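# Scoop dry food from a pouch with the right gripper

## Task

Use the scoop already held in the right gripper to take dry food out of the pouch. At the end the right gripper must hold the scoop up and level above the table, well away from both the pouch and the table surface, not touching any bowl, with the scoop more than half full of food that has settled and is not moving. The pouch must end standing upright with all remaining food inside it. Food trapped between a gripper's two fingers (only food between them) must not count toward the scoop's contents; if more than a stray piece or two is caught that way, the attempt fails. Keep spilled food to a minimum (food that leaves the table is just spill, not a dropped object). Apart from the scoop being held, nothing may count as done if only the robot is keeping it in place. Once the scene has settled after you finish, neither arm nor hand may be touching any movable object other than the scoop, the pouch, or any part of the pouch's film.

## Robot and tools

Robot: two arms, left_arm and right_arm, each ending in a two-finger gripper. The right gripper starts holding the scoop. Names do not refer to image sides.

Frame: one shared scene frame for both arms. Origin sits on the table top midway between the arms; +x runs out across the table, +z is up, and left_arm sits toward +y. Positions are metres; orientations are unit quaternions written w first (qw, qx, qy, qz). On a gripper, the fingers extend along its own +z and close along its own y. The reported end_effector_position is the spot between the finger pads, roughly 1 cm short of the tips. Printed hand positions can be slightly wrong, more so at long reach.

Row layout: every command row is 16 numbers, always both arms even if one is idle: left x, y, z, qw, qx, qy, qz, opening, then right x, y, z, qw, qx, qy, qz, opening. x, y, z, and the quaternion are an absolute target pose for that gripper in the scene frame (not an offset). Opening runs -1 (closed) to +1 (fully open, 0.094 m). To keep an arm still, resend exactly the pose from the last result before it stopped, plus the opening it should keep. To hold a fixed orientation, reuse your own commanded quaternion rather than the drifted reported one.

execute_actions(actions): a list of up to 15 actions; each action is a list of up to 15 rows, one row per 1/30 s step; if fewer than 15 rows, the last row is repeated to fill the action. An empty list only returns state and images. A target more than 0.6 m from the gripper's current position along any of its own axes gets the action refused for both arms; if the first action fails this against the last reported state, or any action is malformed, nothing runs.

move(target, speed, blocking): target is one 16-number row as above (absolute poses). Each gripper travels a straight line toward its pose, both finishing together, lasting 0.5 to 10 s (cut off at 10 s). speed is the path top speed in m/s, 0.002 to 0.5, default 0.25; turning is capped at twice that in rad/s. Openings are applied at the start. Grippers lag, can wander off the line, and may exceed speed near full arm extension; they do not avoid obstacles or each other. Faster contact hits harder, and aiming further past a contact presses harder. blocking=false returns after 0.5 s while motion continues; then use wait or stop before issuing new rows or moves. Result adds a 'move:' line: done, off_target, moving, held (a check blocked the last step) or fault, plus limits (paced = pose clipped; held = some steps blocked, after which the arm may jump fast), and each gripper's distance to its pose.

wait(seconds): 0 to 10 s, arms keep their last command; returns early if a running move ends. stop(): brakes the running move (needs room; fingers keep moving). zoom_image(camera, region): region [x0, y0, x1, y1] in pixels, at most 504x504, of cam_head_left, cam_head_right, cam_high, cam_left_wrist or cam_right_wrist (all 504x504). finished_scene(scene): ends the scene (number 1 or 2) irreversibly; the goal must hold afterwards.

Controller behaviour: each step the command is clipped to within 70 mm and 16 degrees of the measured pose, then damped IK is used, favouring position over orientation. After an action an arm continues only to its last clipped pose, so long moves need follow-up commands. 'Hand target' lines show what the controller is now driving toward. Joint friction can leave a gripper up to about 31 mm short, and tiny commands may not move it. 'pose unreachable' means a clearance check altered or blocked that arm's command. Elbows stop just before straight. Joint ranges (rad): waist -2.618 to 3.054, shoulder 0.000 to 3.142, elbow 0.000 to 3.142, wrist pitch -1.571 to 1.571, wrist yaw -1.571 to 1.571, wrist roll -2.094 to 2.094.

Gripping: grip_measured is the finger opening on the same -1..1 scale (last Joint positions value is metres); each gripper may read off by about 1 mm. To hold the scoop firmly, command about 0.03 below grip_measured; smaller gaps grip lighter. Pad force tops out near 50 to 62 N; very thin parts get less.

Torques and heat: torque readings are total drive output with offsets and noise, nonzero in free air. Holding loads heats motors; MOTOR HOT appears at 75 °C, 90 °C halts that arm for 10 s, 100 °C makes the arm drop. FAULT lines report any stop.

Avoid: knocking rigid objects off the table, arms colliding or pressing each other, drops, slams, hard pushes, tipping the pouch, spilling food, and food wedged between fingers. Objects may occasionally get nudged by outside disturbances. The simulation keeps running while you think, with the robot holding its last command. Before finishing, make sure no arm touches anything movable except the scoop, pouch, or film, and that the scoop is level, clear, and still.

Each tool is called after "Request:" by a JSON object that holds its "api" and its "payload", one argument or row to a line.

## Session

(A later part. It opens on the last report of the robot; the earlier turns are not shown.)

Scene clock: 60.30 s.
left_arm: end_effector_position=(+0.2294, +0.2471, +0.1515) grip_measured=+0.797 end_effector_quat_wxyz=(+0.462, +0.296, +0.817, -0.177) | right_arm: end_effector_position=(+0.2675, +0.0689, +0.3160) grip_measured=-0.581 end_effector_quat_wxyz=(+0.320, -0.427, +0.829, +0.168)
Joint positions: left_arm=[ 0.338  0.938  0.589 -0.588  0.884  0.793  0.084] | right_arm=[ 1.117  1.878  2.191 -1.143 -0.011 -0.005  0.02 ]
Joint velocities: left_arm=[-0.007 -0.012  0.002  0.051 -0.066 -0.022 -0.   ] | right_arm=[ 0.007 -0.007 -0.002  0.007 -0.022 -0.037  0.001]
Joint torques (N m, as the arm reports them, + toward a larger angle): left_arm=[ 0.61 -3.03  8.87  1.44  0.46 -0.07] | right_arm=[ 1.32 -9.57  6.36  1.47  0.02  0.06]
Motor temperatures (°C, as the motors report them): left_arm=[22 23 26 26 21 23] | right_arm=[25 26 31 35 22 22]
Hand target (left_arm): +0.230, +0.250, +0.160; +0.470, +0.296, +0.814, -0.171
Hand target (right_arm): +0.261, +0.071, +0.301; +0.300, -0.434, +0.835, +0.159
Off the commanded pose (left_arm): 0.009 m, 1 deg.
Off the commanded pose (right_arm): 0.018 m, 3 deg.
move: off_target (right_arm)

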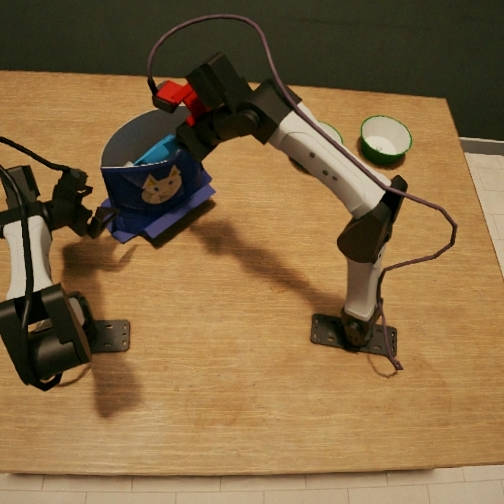

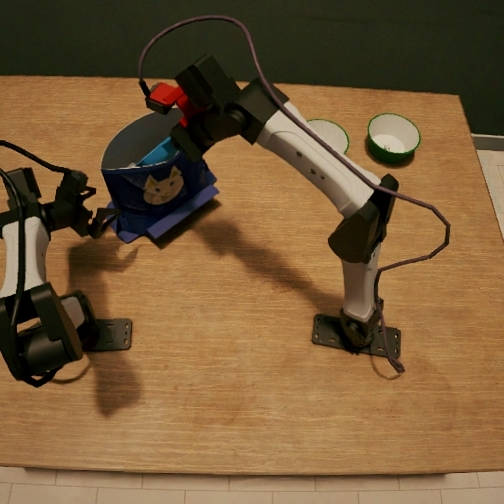

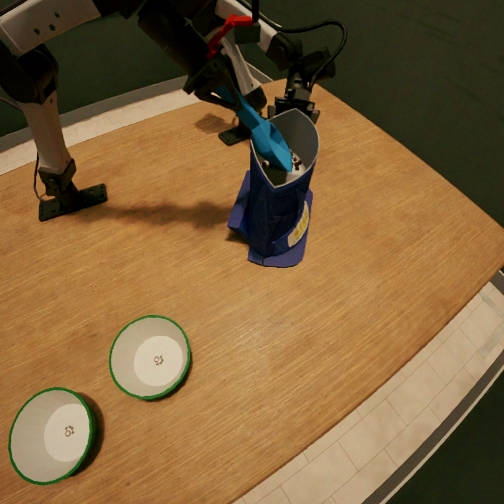

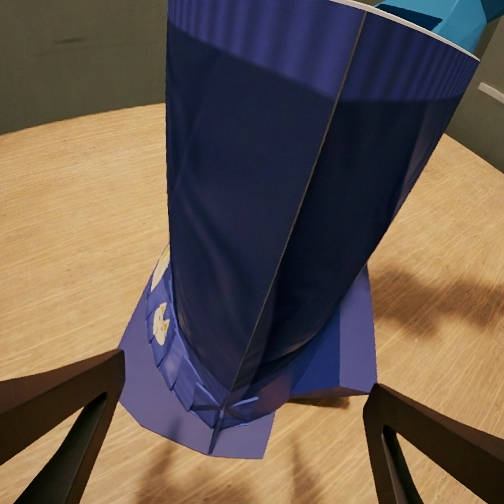

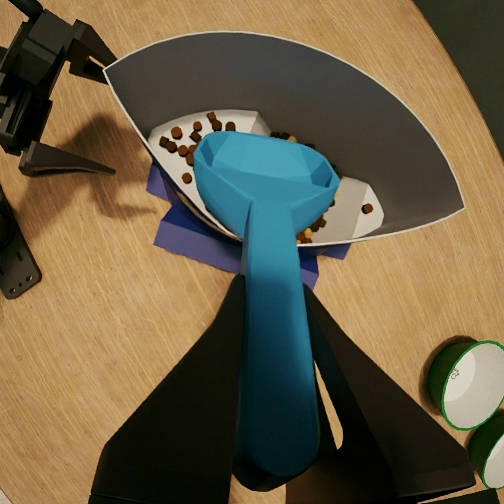

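Request:
{"api": "move", "payload": {
  "target": [0.23,0.25,0.16,0.47,0.296,0.814,-0.171,0.8,0.265,0.095,0.255,0.247,-0.29,0.921,0.078,-0.63],
  "speed": 0.08
}}

Scene clock: 66.47 s.
left_arm: end_effector_position=(+0.2293, +0.2471, +0.1514) grip_measured=+0.797 end_effector_quat_wxyz=(+0.462, +0.296, +0.817, -0.177) | right_arm: end_effector_position=(+0.2777, +0.0958, +0.2756) grip_measured=-0.581 end_effector_quat_wxyz=(+0.282, -0.274, +0.914, +0.099)
Joint positions: left_arm=[ 0.338  0.938  0.589 -0.588  0.884  0.793  0.084] | right_arm=[ 1.212  2.203  2.614 -1.413  0.228  0.387  0.02 ]
Joint velocities: left_arm=[ 0.012 -0.007 -0.012  0.007 -0.022 -0.007  0.   ] | right_arm=[-0.007  0.012  0.012 -0.066 -0.007 -0.007 -0.001]
Joint torques (N m, as the arm reports them, + toward a larger angle): left_arm=[ 0.7  -3.09  8.98  1.44  0.5   0.  ] | right_arm=[  1.24 -10.28   7.98   0.83  -0.01   0.05]
Motor temperatures (°C, as the motors report them): left_arm=[22 23 27 26 21 23] | right_arm=[25 28 31 34 22 22]
Hand target (left_arm): +0.230, +0.250, +0.160; +0.470, +0.296, +0.814, -0.171
Hand target (right_arm): +0.266, +0.095, +0.255; +0.247, -0.289, +0.922, +0.079
Off the commanded pose (left_arm): 0.009 m, 1 deg.
Off the commanded pose (right_arm): 0.024 m, 5 deg.
move: off_target (right_arm)

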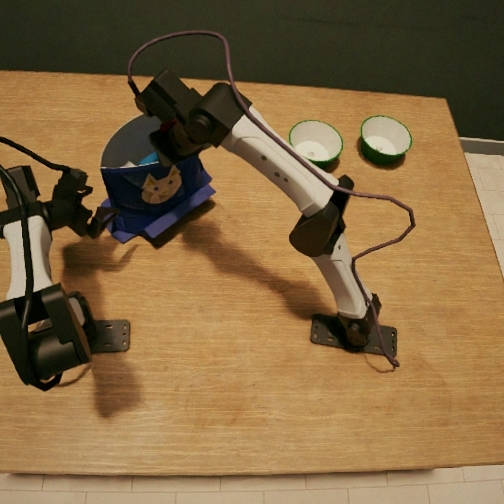

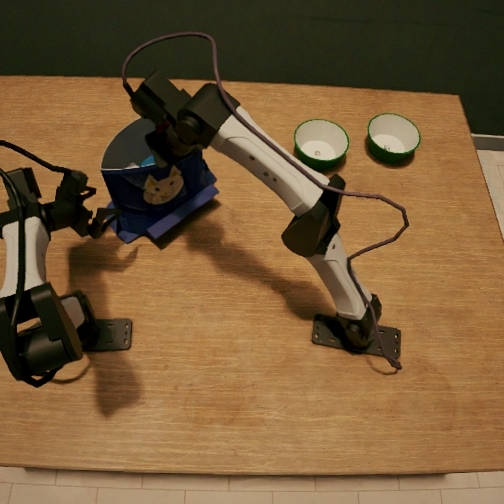

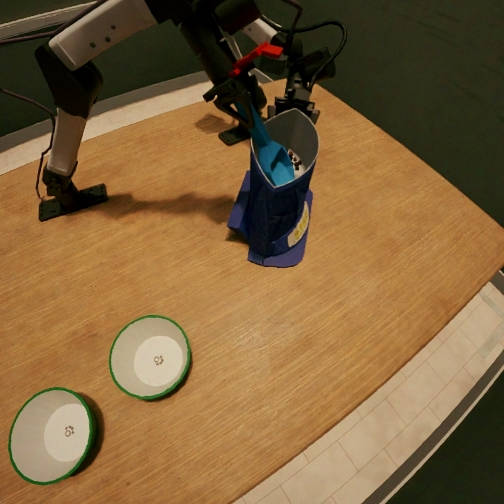

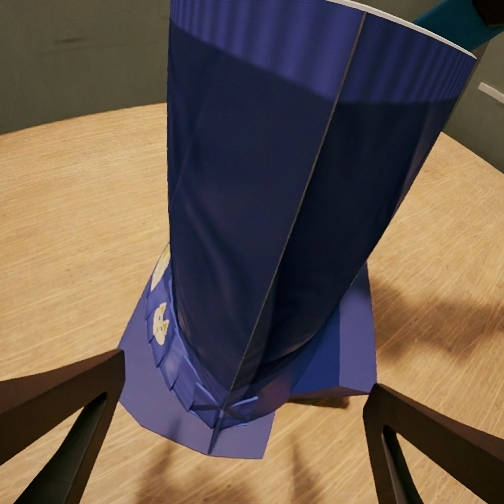

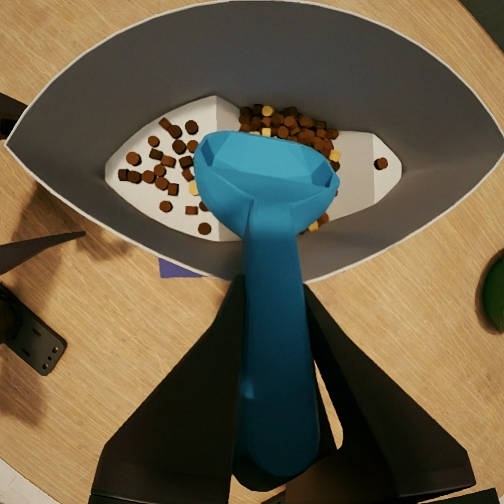

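Hitting the left ledge; lift, shift right and back, then plunge.

Request:
{"api": "move", "payload": {
  "target": [0.23,0.25,0.16,0.47,0.296,0.814,-0.171,0.8,0.265,0.065,0.285,0.247,-0.29,0.921,0.078,-0.63],
  "speed": 0.08
}}

Request:
{"api": "move", "payload": {
  "target": [0.23,0.25,0.16,0.47,0.296,0.814,-0.171,0.8,0.265,0.065,0.23,0.247,-0.29,0.921,0.078,-0.63],
  "speed": 0.05
}}

Scene clock: 77.63 s.
left_arm: end_effector_position=(+0.2292, +0.2470, +0.1514) grip_measured=+0.797 end_effector_quat_wxyz=(+0.462, +0.296, +0.817, -0.177) | right_arm: end_effector_position=(+0.2720, +0.0818, +0.2894) grip_measured=-0.581 end_effector_quat_wxyz=(+0.275, -0.283, +0.913, +0.098)
Joint positions: left_arm=[ 0.338  0.938  0.589 -0.589  0.884  0.793  0.084] | right_arm=[ 1.202  2.204  2.696 -1.504  0.211  0.364  0.02 ]
Joint velocities: left_arm=[-0.017 -0.007 -0.012  0.022 -0.051  0.037 -0.001] | right_arm=[-0.002 -0.027  0.002  0.037  0.037 -0.037  0.001]
Joint torques (N m, as the arm reports them, + toward a larger angle): left_arm=[ 0.78 -3.06  8.84  1.45  0.52 -0.02] | right_arm=[ -0.67 -12.95   7.76   0.61  -0.05  -0.06]
Motor temperatures (°C, as the motors report them): left_arm=[22 23 30 26 21 23] | right_arm=[25 31 31 32 22 22]
Hand target (left_arm): +0.230, +0.250, +0.160; +0.470, +0.296, +0.814, -0.171
Hand target (right_arm): +0.265, +0.065, +0.285; +0.249, -0.289, +0.921, +0.080
Off the commanded pose (left_arm): 0.009 m, 1 deg.
Off the commanded pose (right_arm): 0.019 m, 4 deg.
joint sent to its limit (right arm) — the command would take joint 4 (wrist pitch) past its lower limit, so that joint was sent only as far as its limit.
move: off_target (right_arm)

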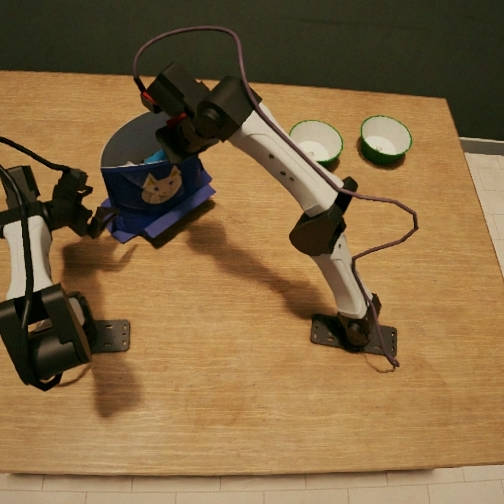

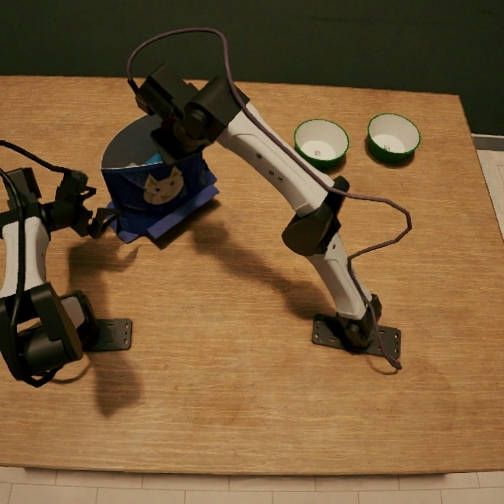

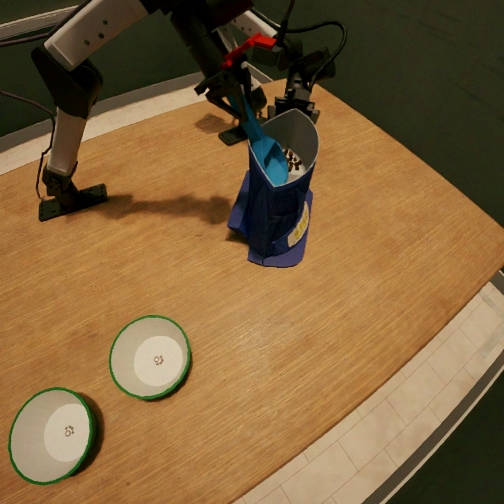

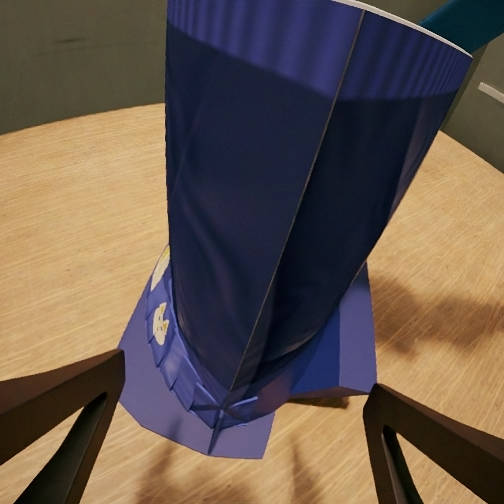

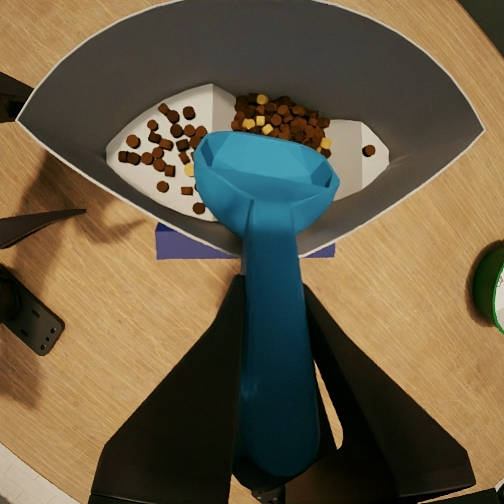

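Scene clock: 79.13 s.
left_arm: end_effector_position=(+0.2292, +0.2470, +0.1514) grip_measured=+0.797 end_effector_quat_wxyz=(+0.462, +0.296, +0.817, -0.177) | right_arm: end_effector_position=(+0.2780, +0.0796, +0.2542) grip_measured=-0.581 end_effector_quat_wxyz=(+0.292, -0.274, +0.911, +0.102)
Joint positions: left_arm=[ 0.338  0.938  0.589 -0.589  0.884  0.793  0.084] | right_arm=[ 1.194  1.99   2.158 -1.146  0.226  0.364  0.02 ]
Joint velocities: left_arm=[ 0.017 -0.002  0.002 -0.022 -0.066 -0.066 -0.001] | right_arm=[-0.007 -0.002 -0.022 -0.022  0.007 -0.007 -0.   ]
Joint torques (N m, as the arm reports them, + toward a larger angle): left_arm=[ 0.64 -2.9   8.86  1.42  0.54 -0.05] | right_arm=[ -0.15 -11.75   5.11   0.77  -0.22  -0.02]
Motor temperatures (°C, as the motors report them): left_arm=[22 23 30 26 21 23] | right_arm=[25 31 31 32 22 22]
Hand target (left_arm): +0.230, +0.250, +0.160; +0.470, +0.296, +0.814, -0.171
Hand target (right_arm): +0.266, +0.067, +0.232; +0.247, -0.289, +0.922, +0.078
Off the commanded pose (left_arm): 0.009 m, 1 deg.
Off the commanded pose (right_arm): 0.031 m, 6 deg.
move: off_target (right_arm)

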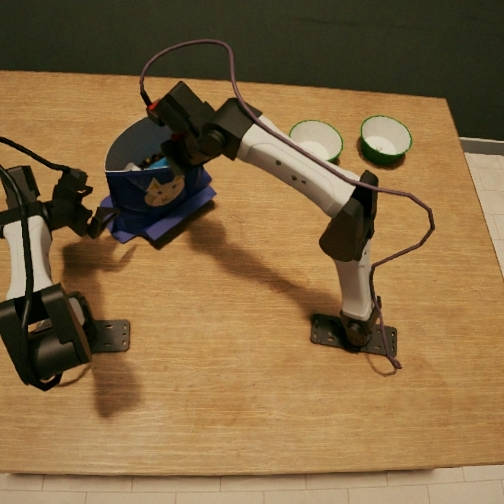

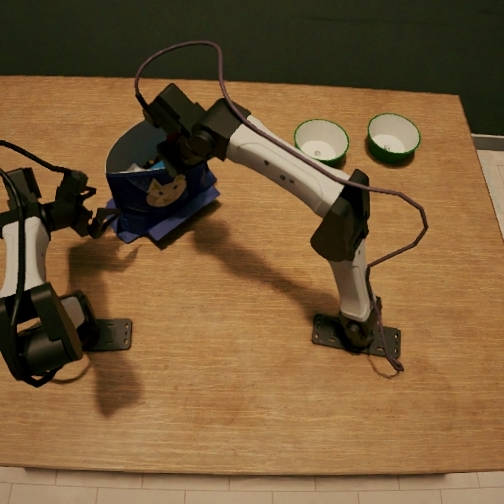

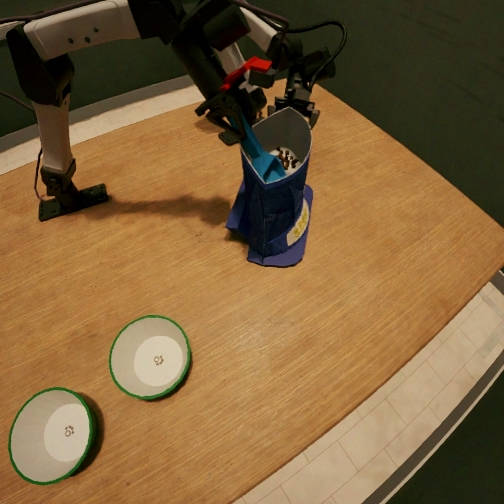

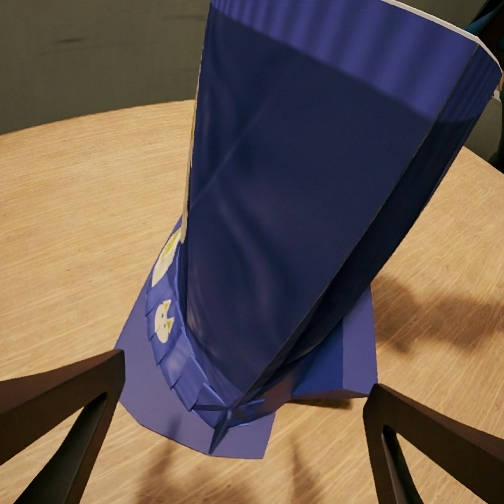

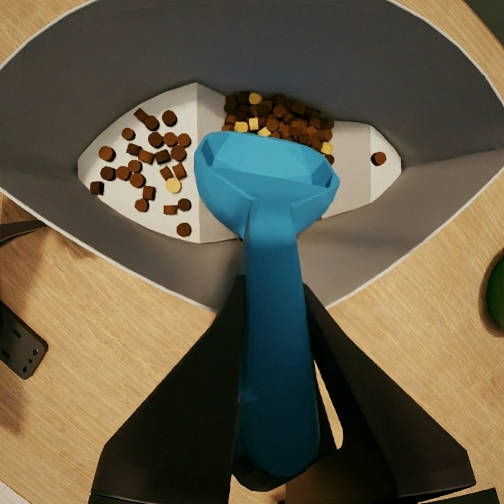

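Food is deeper.

Request:
{"api": "move", "payload": {
  "target": [0.23,0.25,0.16,0.47,0.296,0.814,-0.171,0.8,0.285,0.075,0.185,0.247,-0.29,0.921,0.078,-0.63],
  "speed": 0.05
}}

Scene clock: 83.17 s.
left_arm: end_effector_position=(+0.2292, +0.2470, +0.1514) grip_measured=+0.797 end_effector_quat_wxyz=(+0.462, +0.296, +0.817, -0.177) | right_arm: end_effector_position=(+0.2988, +0.0948, +0.2400) grip_measured=-0.581 end_effector_quat_wxyz=(+0.323, -0.267, +0.899, +0.124)
Joint positions: left_arm=[ 0.338  0.938  0.589 -0.589  0.884  0.793  0.084] | right_arm=[ 1.173  1.981  2.034 -0.946  0.22   0.342  0.02 ]
Joint velocities: left_arm=[ 0.012  0.002 -0.012 -0.066 -0.007 -0.022  0.   ] | right_arm=[ 0.012 -0.002 -0.012  0.037 -0.022 -0.007 -0.   ]
Joint torques (N m, as the arm reports them, + toward a larger angle): left_arm=[ 0.69 -2.95  8.87  1.42  0.5  -0.07] | right_arm=[-0.76 -9.38  3.64  0.66 -0.33 -0.03]
Motor temperatures (°C, as the motors report them): left_arm=[22 23 30 26 21 23] | right_arm=[25 33 31 31 22 22]
Hand target (left_arm): +0.230, +0.250, +0.160; +0.470, +0.296, +0.814, -0.171
Hand target (right_arm): +0.285, +0.076, +0.190; +0.247, -0.288, +0.922, +0.080
Off the commanded pose (left_arm): 0.009 m, 1 deg.
Off the commanded pose (right_arm): 0.060 m, 11 deg.
move: off_target (right_arm)

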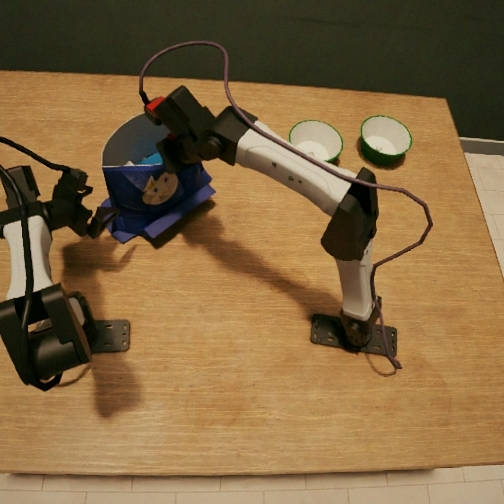

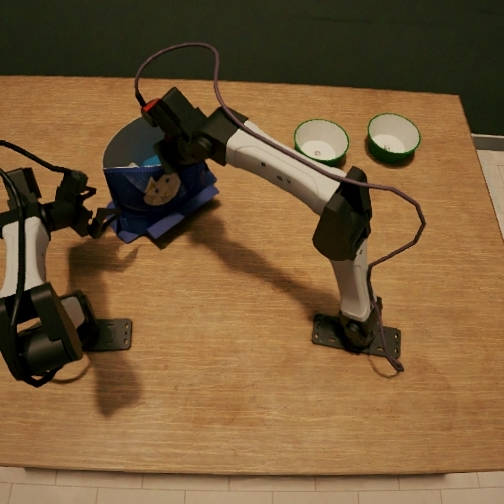

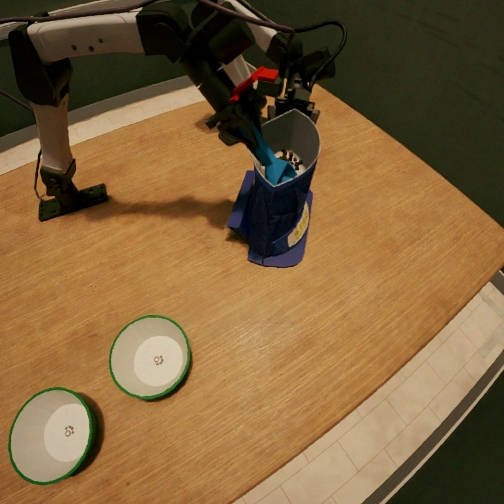

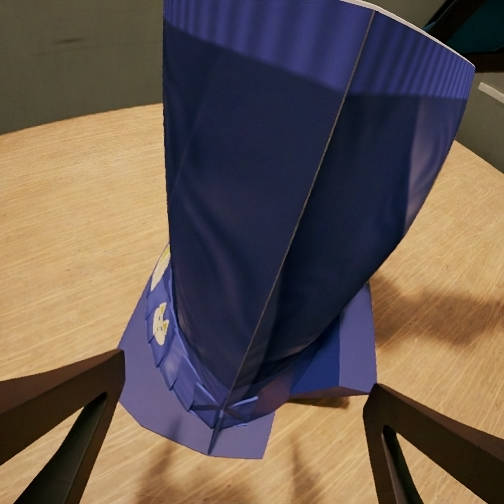

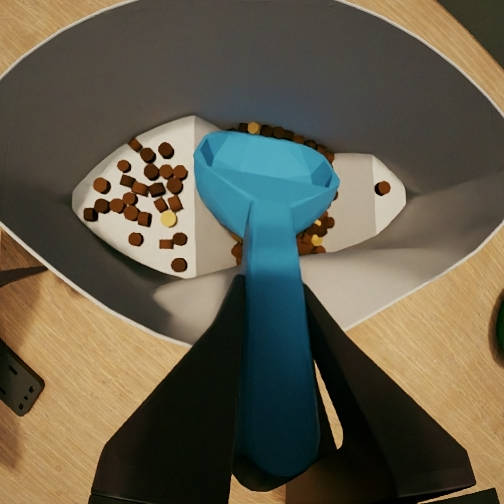

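Request:
{"api": "move", "payload": {
  "target": [0.255,0.215,0.16,0.47,0.296,0.814,-0.171,0.8,0.25,0.06,0.38,0.375,-0.419,0.804,0.195,-0.63],
  "speed": 0.15
}}

Request:
{"api": "move", "payload": {
  "target": [0.255,0.215,0.16,0.47,0.296,0.814,-0.171,-1,0.17,-0.15,0.38,0.5,-0.38,0.73,0.26,-0.63]
}}

Request:
{"api": "move", "payload": {
  "target": [0.34,0.17,0.18,0.354,0.612,0.612,-0.354,-1,0.17,-0.15,0.38,0.5,-0.38,0.73,0.26,-0.63],
  "speed": 0.08
}}

Scene clock: 93.03 s.
left_arm: end_effector_position=(+0.2551, +0.2171, +0.1668) grip_measured=+0.797 end_effector_quat_wxyz=(+0.478, +0.297, +0.809, -0.169) | right_arm: end_effector_position=(+0.2476, +0.0633, +0.3734) grip_measured=-0.581 end_effector_quat_wxyz=(+0.373, -0.420, +0.805, +0.191)
Joint positions: left_arm=[ 0.119  0.938  0.589 -0.368  0.739  0.543  0.084] | right_arm=[ 1.155  1.82   2.284 -1.17   0.018  0.008  0.02 ]
Joint velocities: left_arm=[-0.002 -0.012  0.012  0.007  0.022 -0.037  0.001] | right_arm=[ 0.002  0.002 -0.002  0.007 -0.007  0.051 -0.001]
Joint torques (N m, as the arm reports them, + toward a larger angle): left_arm=[-1.16 -1.53  7.05  2.04  0.17 -0.09] | right_arm=[-0.78 -9.96  8.98  1.69 -0.15 -0.02]
Motor temperatures (°C, as the motors report them): left_arm=[22 23 32 27 21 23] | right_arm=[25 34 31 31 22 22]
Hand target (left_arm): +0.255, +0.215, +0.160; +0.470, +0.296, +0.814, -0.172
Hand target (right_arm): +0.248, +0.059, +0.379; +0.376, -0.420, +0.803, +0.194
Off the commanded pose (left_arm): 0.007 m, 1 deg.
Off the commanded pose (right_arm): 0.008 m, 0 deg.
move: done

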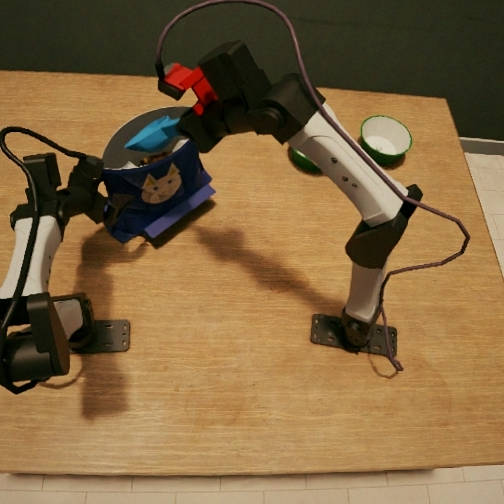

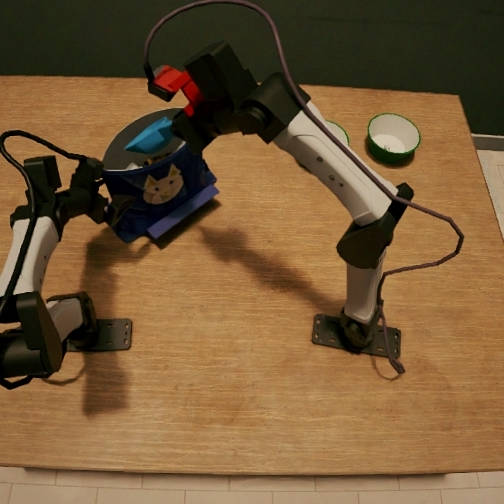

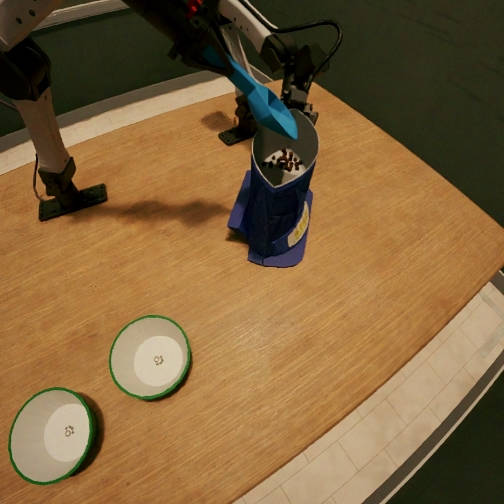

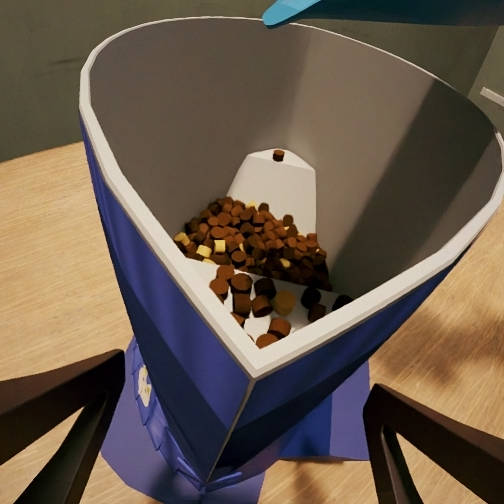

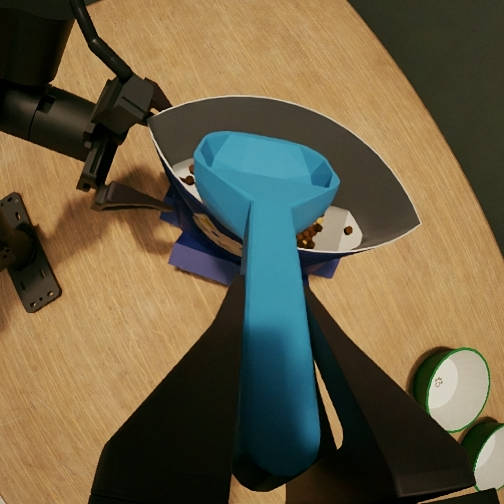

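Scene clock: 94.73 s.
left_arm: end_effector_position=(+0.2563, +0.2203, +0.1641) grip_measured=-0.947 end_effector_quat_wxyz=(+0.475, +0.294, +0.815, -0.158) | right_arm: end_effector_position=(+0.1657, -0.1480, +0.3810) grip_measured=-0.581 end_effector_quat_wxyz=(+0.501, -0.381, +0.733, +0.256)
Joint positions: left_arm=[ 0.117  0.938  0.588 -0.37   0.71   0.544  0.002] | right_arm=[ 0.627  0.822  1.307 -0.907 -0.464 -0.204  0.02 ]
Joint velocities: left_arm=[ 0.007  0.017 -0.017  0.022 -0.007  0.022 -0.001] | right_arm=[-0.007 -0.002  0.017 -0.066 -0.037  0.007  0.001]
Joint torques (N m, as the arm reports them, + toward a larger angle): left_arm=[-1.23 -1.42  7.11  2.1   0.43 -0.18] | right_arm=[-0.73 -0.59  6.29  2.07 -0.36 -0.03]
Motor temperatures (°C, as the motors report them): left_arm=[22 23 32 27 21 23] | right_arm=[25 34 31 31 22 22]
Hand target (left_arm): +0.255, +0.215, +0.160; +0.470, +0.296, +0.814, -0.171
Hand target (right_arm): +0.167, -0.148, +0.380; +0.504, -0.383, +0.730, +0.258
Off the commanded pose (left_arm): 0.007 m, 2 deg.
Off the commanded pose (right_arm): 0.005 m, 1 deg.
move: done

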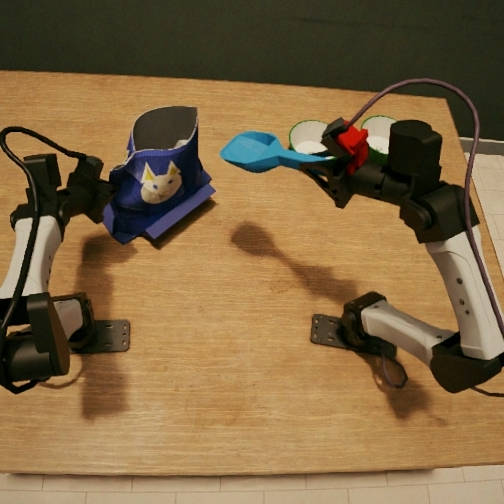

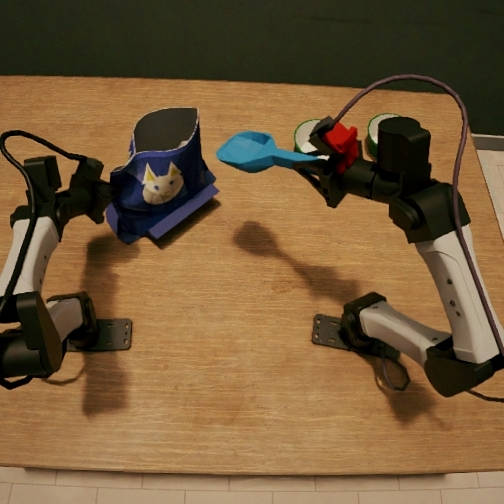

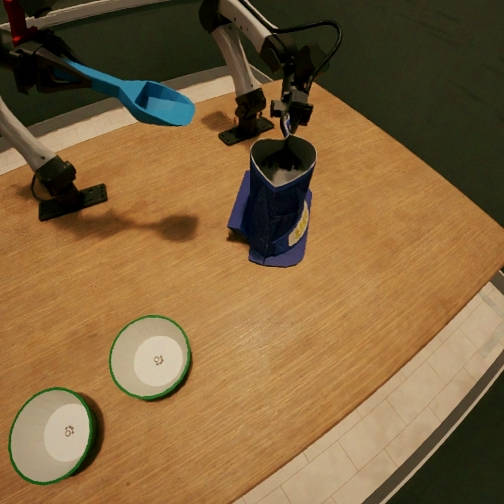

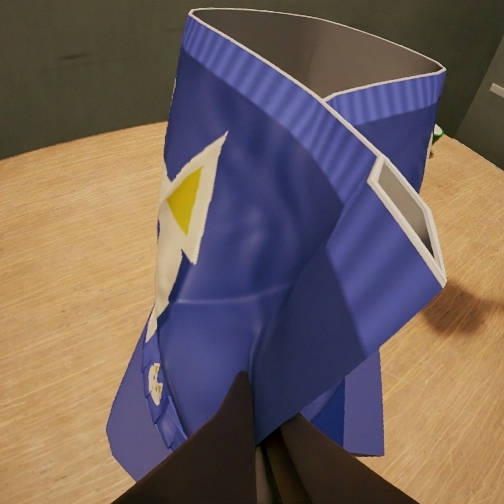

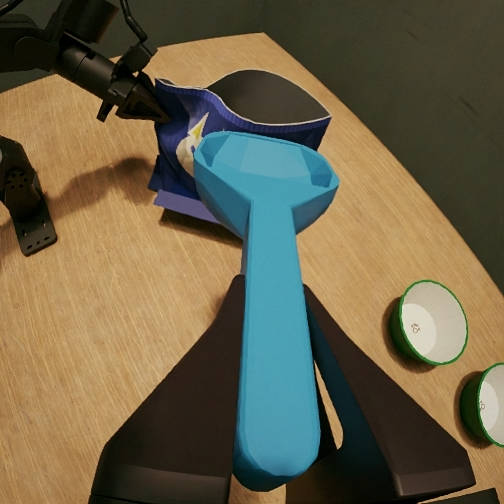

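Scene clock: 100.70 s.
left_arm: end_effector_position=(+0.3437, +0.1915, +0.1661) grip_measured=-0.948 end_effector_quat_wxyz=(+0.336, +0.602, +0.645, -0.329) | right_arm: end_effector_position=(+0.1672, -0.1506, +0.3822) grip_measured=-0.581 end_effector_quat_wxyz=(+0.503, -0.380, +0.732, +0.259)
Joint positions: left_arm=[ 0.076  1.993  1.677 -1.4    0.972  1.722  0.002] | right_arm=[ 0.591  0.822  1.307 -0.907 -0.5   -0.215  0.02 ]
Joint velocities: left_arm=[ 0.002  0.012  0.007 -0.11   0.037  0.081 -0.   ] | right_arm=[ 0.002 -0.002 -0.022 -0.007 -0.007  0.007  0.001]
Joint torques (N m, as the arm reports them, + toward a larger angle): left_arm=[ -2.94 -11.18   8.09  -0.55   1.24   0.33] | right_arm=[-0.75  0.35  6.97  2.   -0.35 -0.02]
Motor temperatures (°C, as the motors report them): left_arm=[22 24 32 27 22 23] | right_arm=[25 33 31 32 22 22]
Hand target (left_arm): +0.340, +0.172, +0.181; +0.357, +0.609, +0.614, -0.352
Hand target (right_arm): +0.170, -0.150, +0.380; +0.502, -0.381, +0.732, +0.260
Off the commanded pose (left_arm): 0.026 m, 5 deg.
Off the commanded pose (right_arm): 0.004 m, 0 deg.
move: off_target (left_arm)

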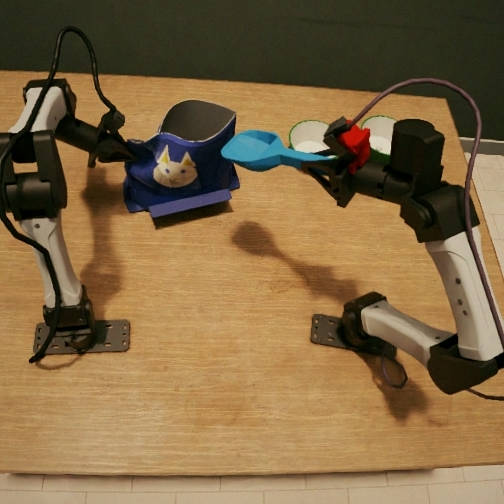

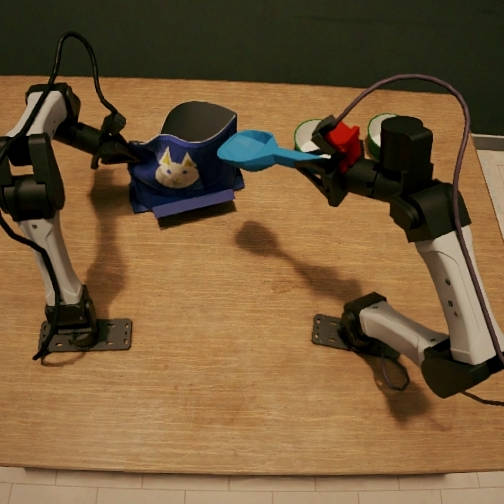

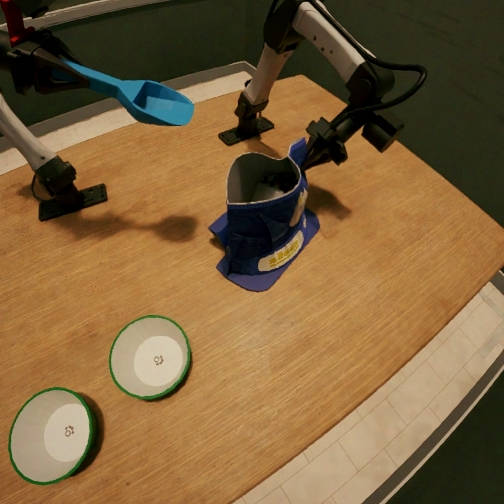

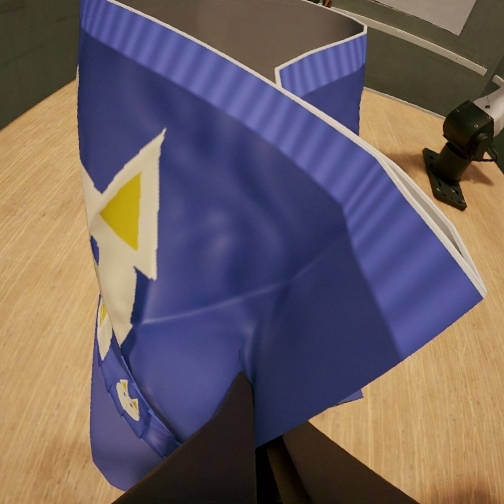

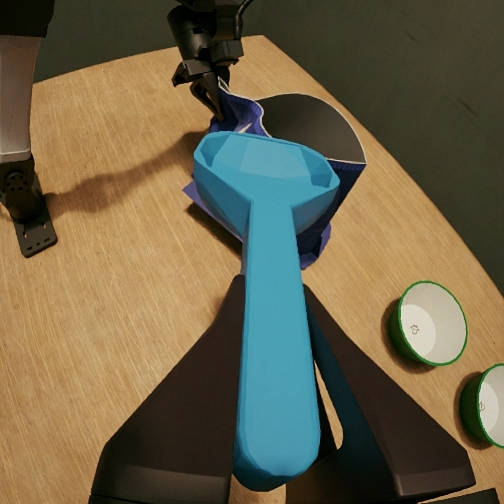

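Request:
{"api": "move", "payload": {
  "target": [0.33,0.15,0.26,0.354,0.612,0.612,-0.354,-1,0.15,-0.22,0.38,0.5,-0.38,0.73,0.26,-0.63],
  "speed": 0.06
}}

Request:
{"api": "move", "payload": {
  "target": [0.27,0.12,0.26,0.354,0.612,0.612,-0.354,-1,0.15,-0.22,0.38,0.5,-0.38,0.73,0.26,-0.63],
  "speed": 0.06
}}

Scene clock: 107.87 s.
left_arm: end_effector_position=(+0.3359, +0.1735, +0.1945) grip_measured=-0.948 end_effector_quat_wxyz=(+0.285, +0.613, +0.664, -0.319) | right_arm: end_effector_position=(+0.1490, -0.2171, +0.3776) grip_measured=-0.581 end_effector_quat_wxyz=(+0.505, -0.382, +0.733, +0.248)
Joint positions: left_arm=[ 0.001  1.972  1.813 -1.515  0.881  1.608  0.002] | right_arm=[-0.183  0.898  1.461 -1.529 -1.11  -0.939  0.02 ]
Joint velocities: left_arm=[ 0.007 -0.012  0.012  0.066  0.022 -0.051 -0.001] | right_arm=[-0.032  0.032 -0.002 -0.066 -0.11  -0.022 -0.   ]
Joint torques (N m, as the arm reports them, + toward a larger angle): left_arm=[ -1.16 -17.3   10.49  -0.77   2.17   0.16] | right_arm=[-0.79  1.84  7.75  1.01 -0.81  0.  ]
Motor temperatures (°C, as the motors report them): left_arm=[23 28 33 26 23 23] | right_arm=[25 31 31 33 22 22]
Hand target (left_arm): +0.326, +0.153, +0.256; +0.362, +0.609, +0.618, -0.341
Hand target (right_arm): +0.150, -0.217, +0.381; +0.505, -0.379, +0.731, +0.258
Off the commanded pose (left_arm): 0.070 m, 11 deg.
Off the commanded pose (right_arm): 0.004 m, 2 deg.
joint sent to its limit (left arm) — the command would take joint 4 (wrist pitch) past its lower limit, so that joint was sent only as far as its limit.
move: off_target (left_arm)

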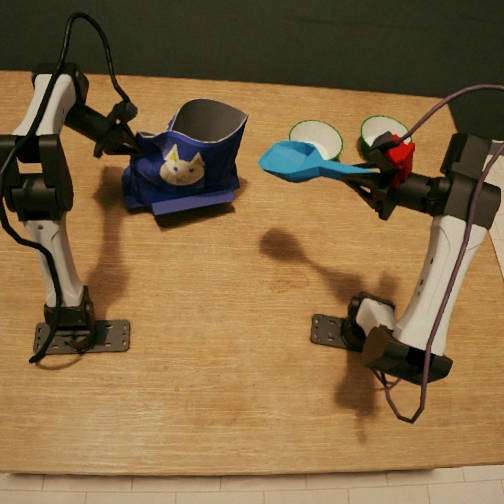

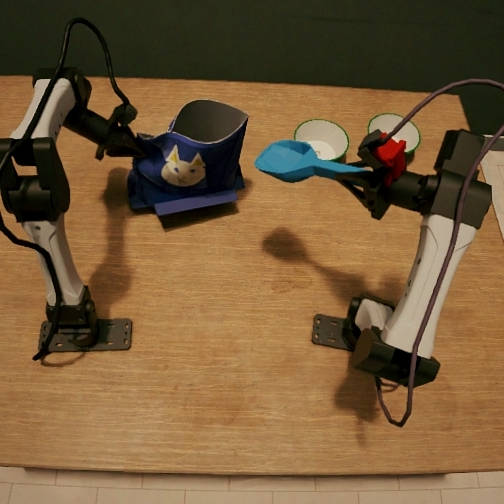

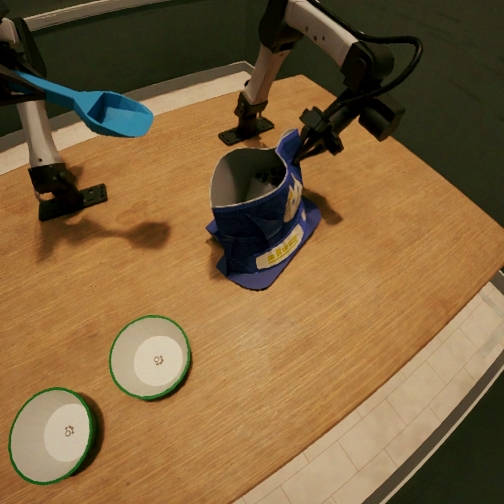

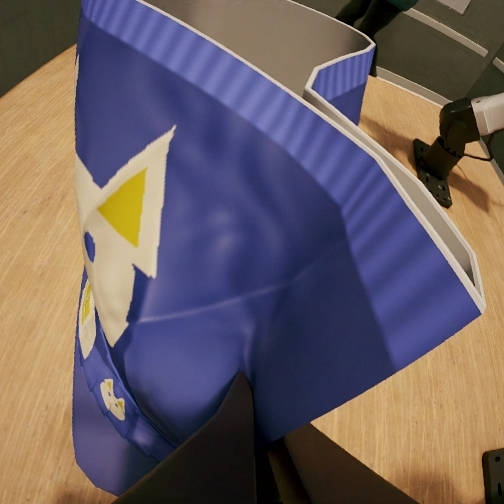

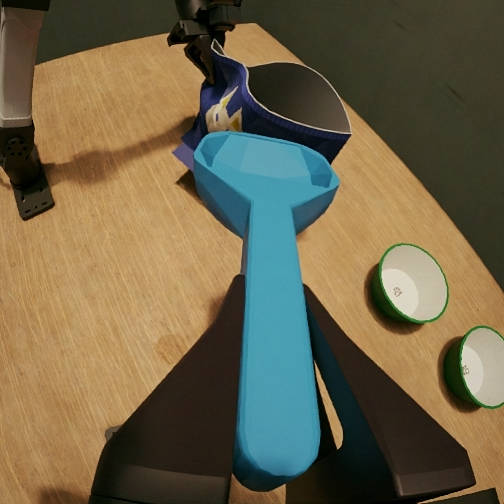

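Scene clock: 110.00 s.
left_arm: end_effector_position=(+0.2810, +0.1516, +0.2042) grip_measured=-0.947 end_effector_quat_wxyz=(+0.265, +0.620, +0.672, -0.305) | right_arm: end_effector_position=(+0.1488, -0.2193, +0.3763) grip_measured=-0.581 end_effector_quat_wxyz=(+0.504, -0.383, +0.734, +0.246)
Joint positions: left_arm=[-0.076  1.735  1.574 -1.433  0.832  1.492  0.003] | right_arm=[-0.206  0.91   1.469 -1.568 -1.117 -0.986  0.02 ]
Joint velocities: left_arm=[ 0.007 -0.017 -0.017  0.037  0.007  0.007  0.   ] | right_arm=[ 0.012  0.046  0.002  0.037  0.037 -0.022  0.   ]
Joint torques (N m, as the arm reports them, + toward a larger angle): left_arm=[ -1.79 -14.71   7.82  -0.09   2.59   0.3 ] | right_arm=[-0.77  1.71  7.74  0.96 -0.84  0.  ]
Motor temperatures (°C, as the motors report them): left_arm=[23 30 33 26 23 23] | right_arm=[25 31 31 33 22 22]
Hand target (left_arm): +0.268, +0.125, +0.257; +0.349, +0.615, +0.614, -0.350
Hand target (right_arm): +0.150, -0.220, +0.380; +0.505, -0.377, +0.733, +0.256
Off the commanded pose (left_arm): 0.065 m, 14 deg.
Off the commanded pose (right_arm): 0.004 m, 2 deg.
joint sent to its limit (right arm) — the command would take joint 4 (wrist pitch) past its lower limit, so that joint was sent only as far as its limit.
move: off_target (left_arm)

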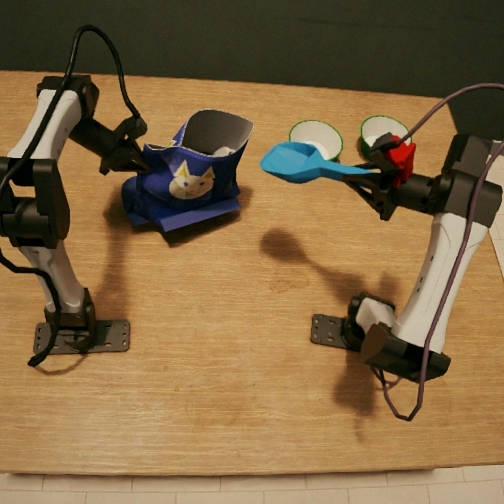

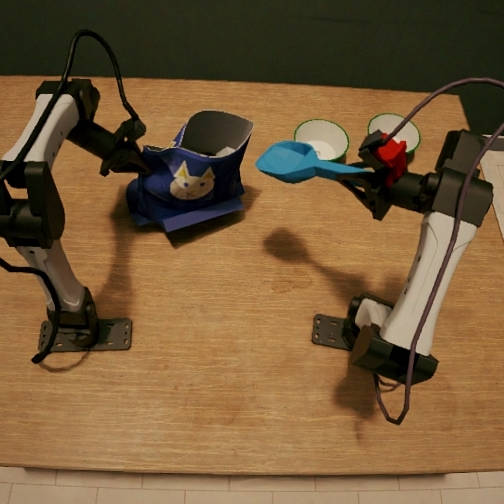

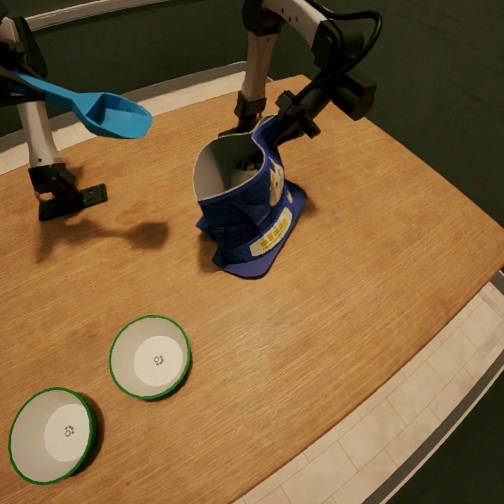

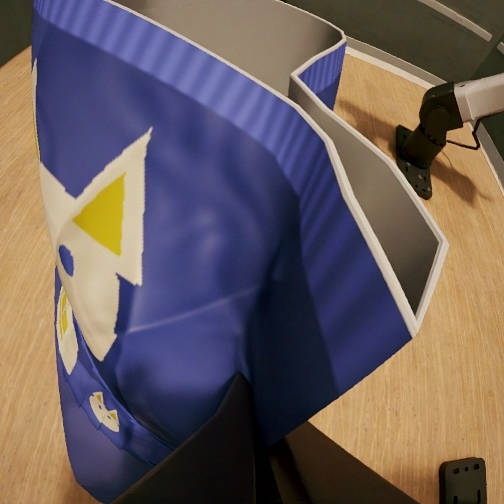

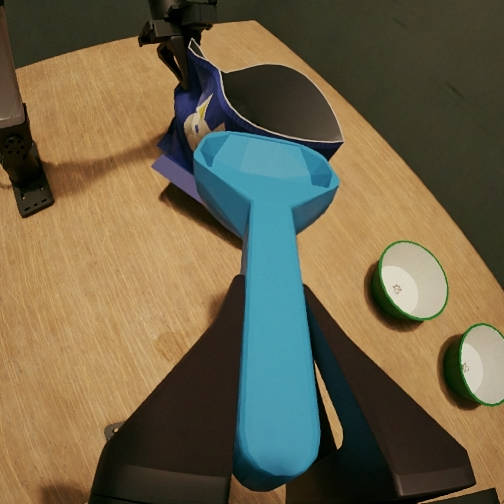

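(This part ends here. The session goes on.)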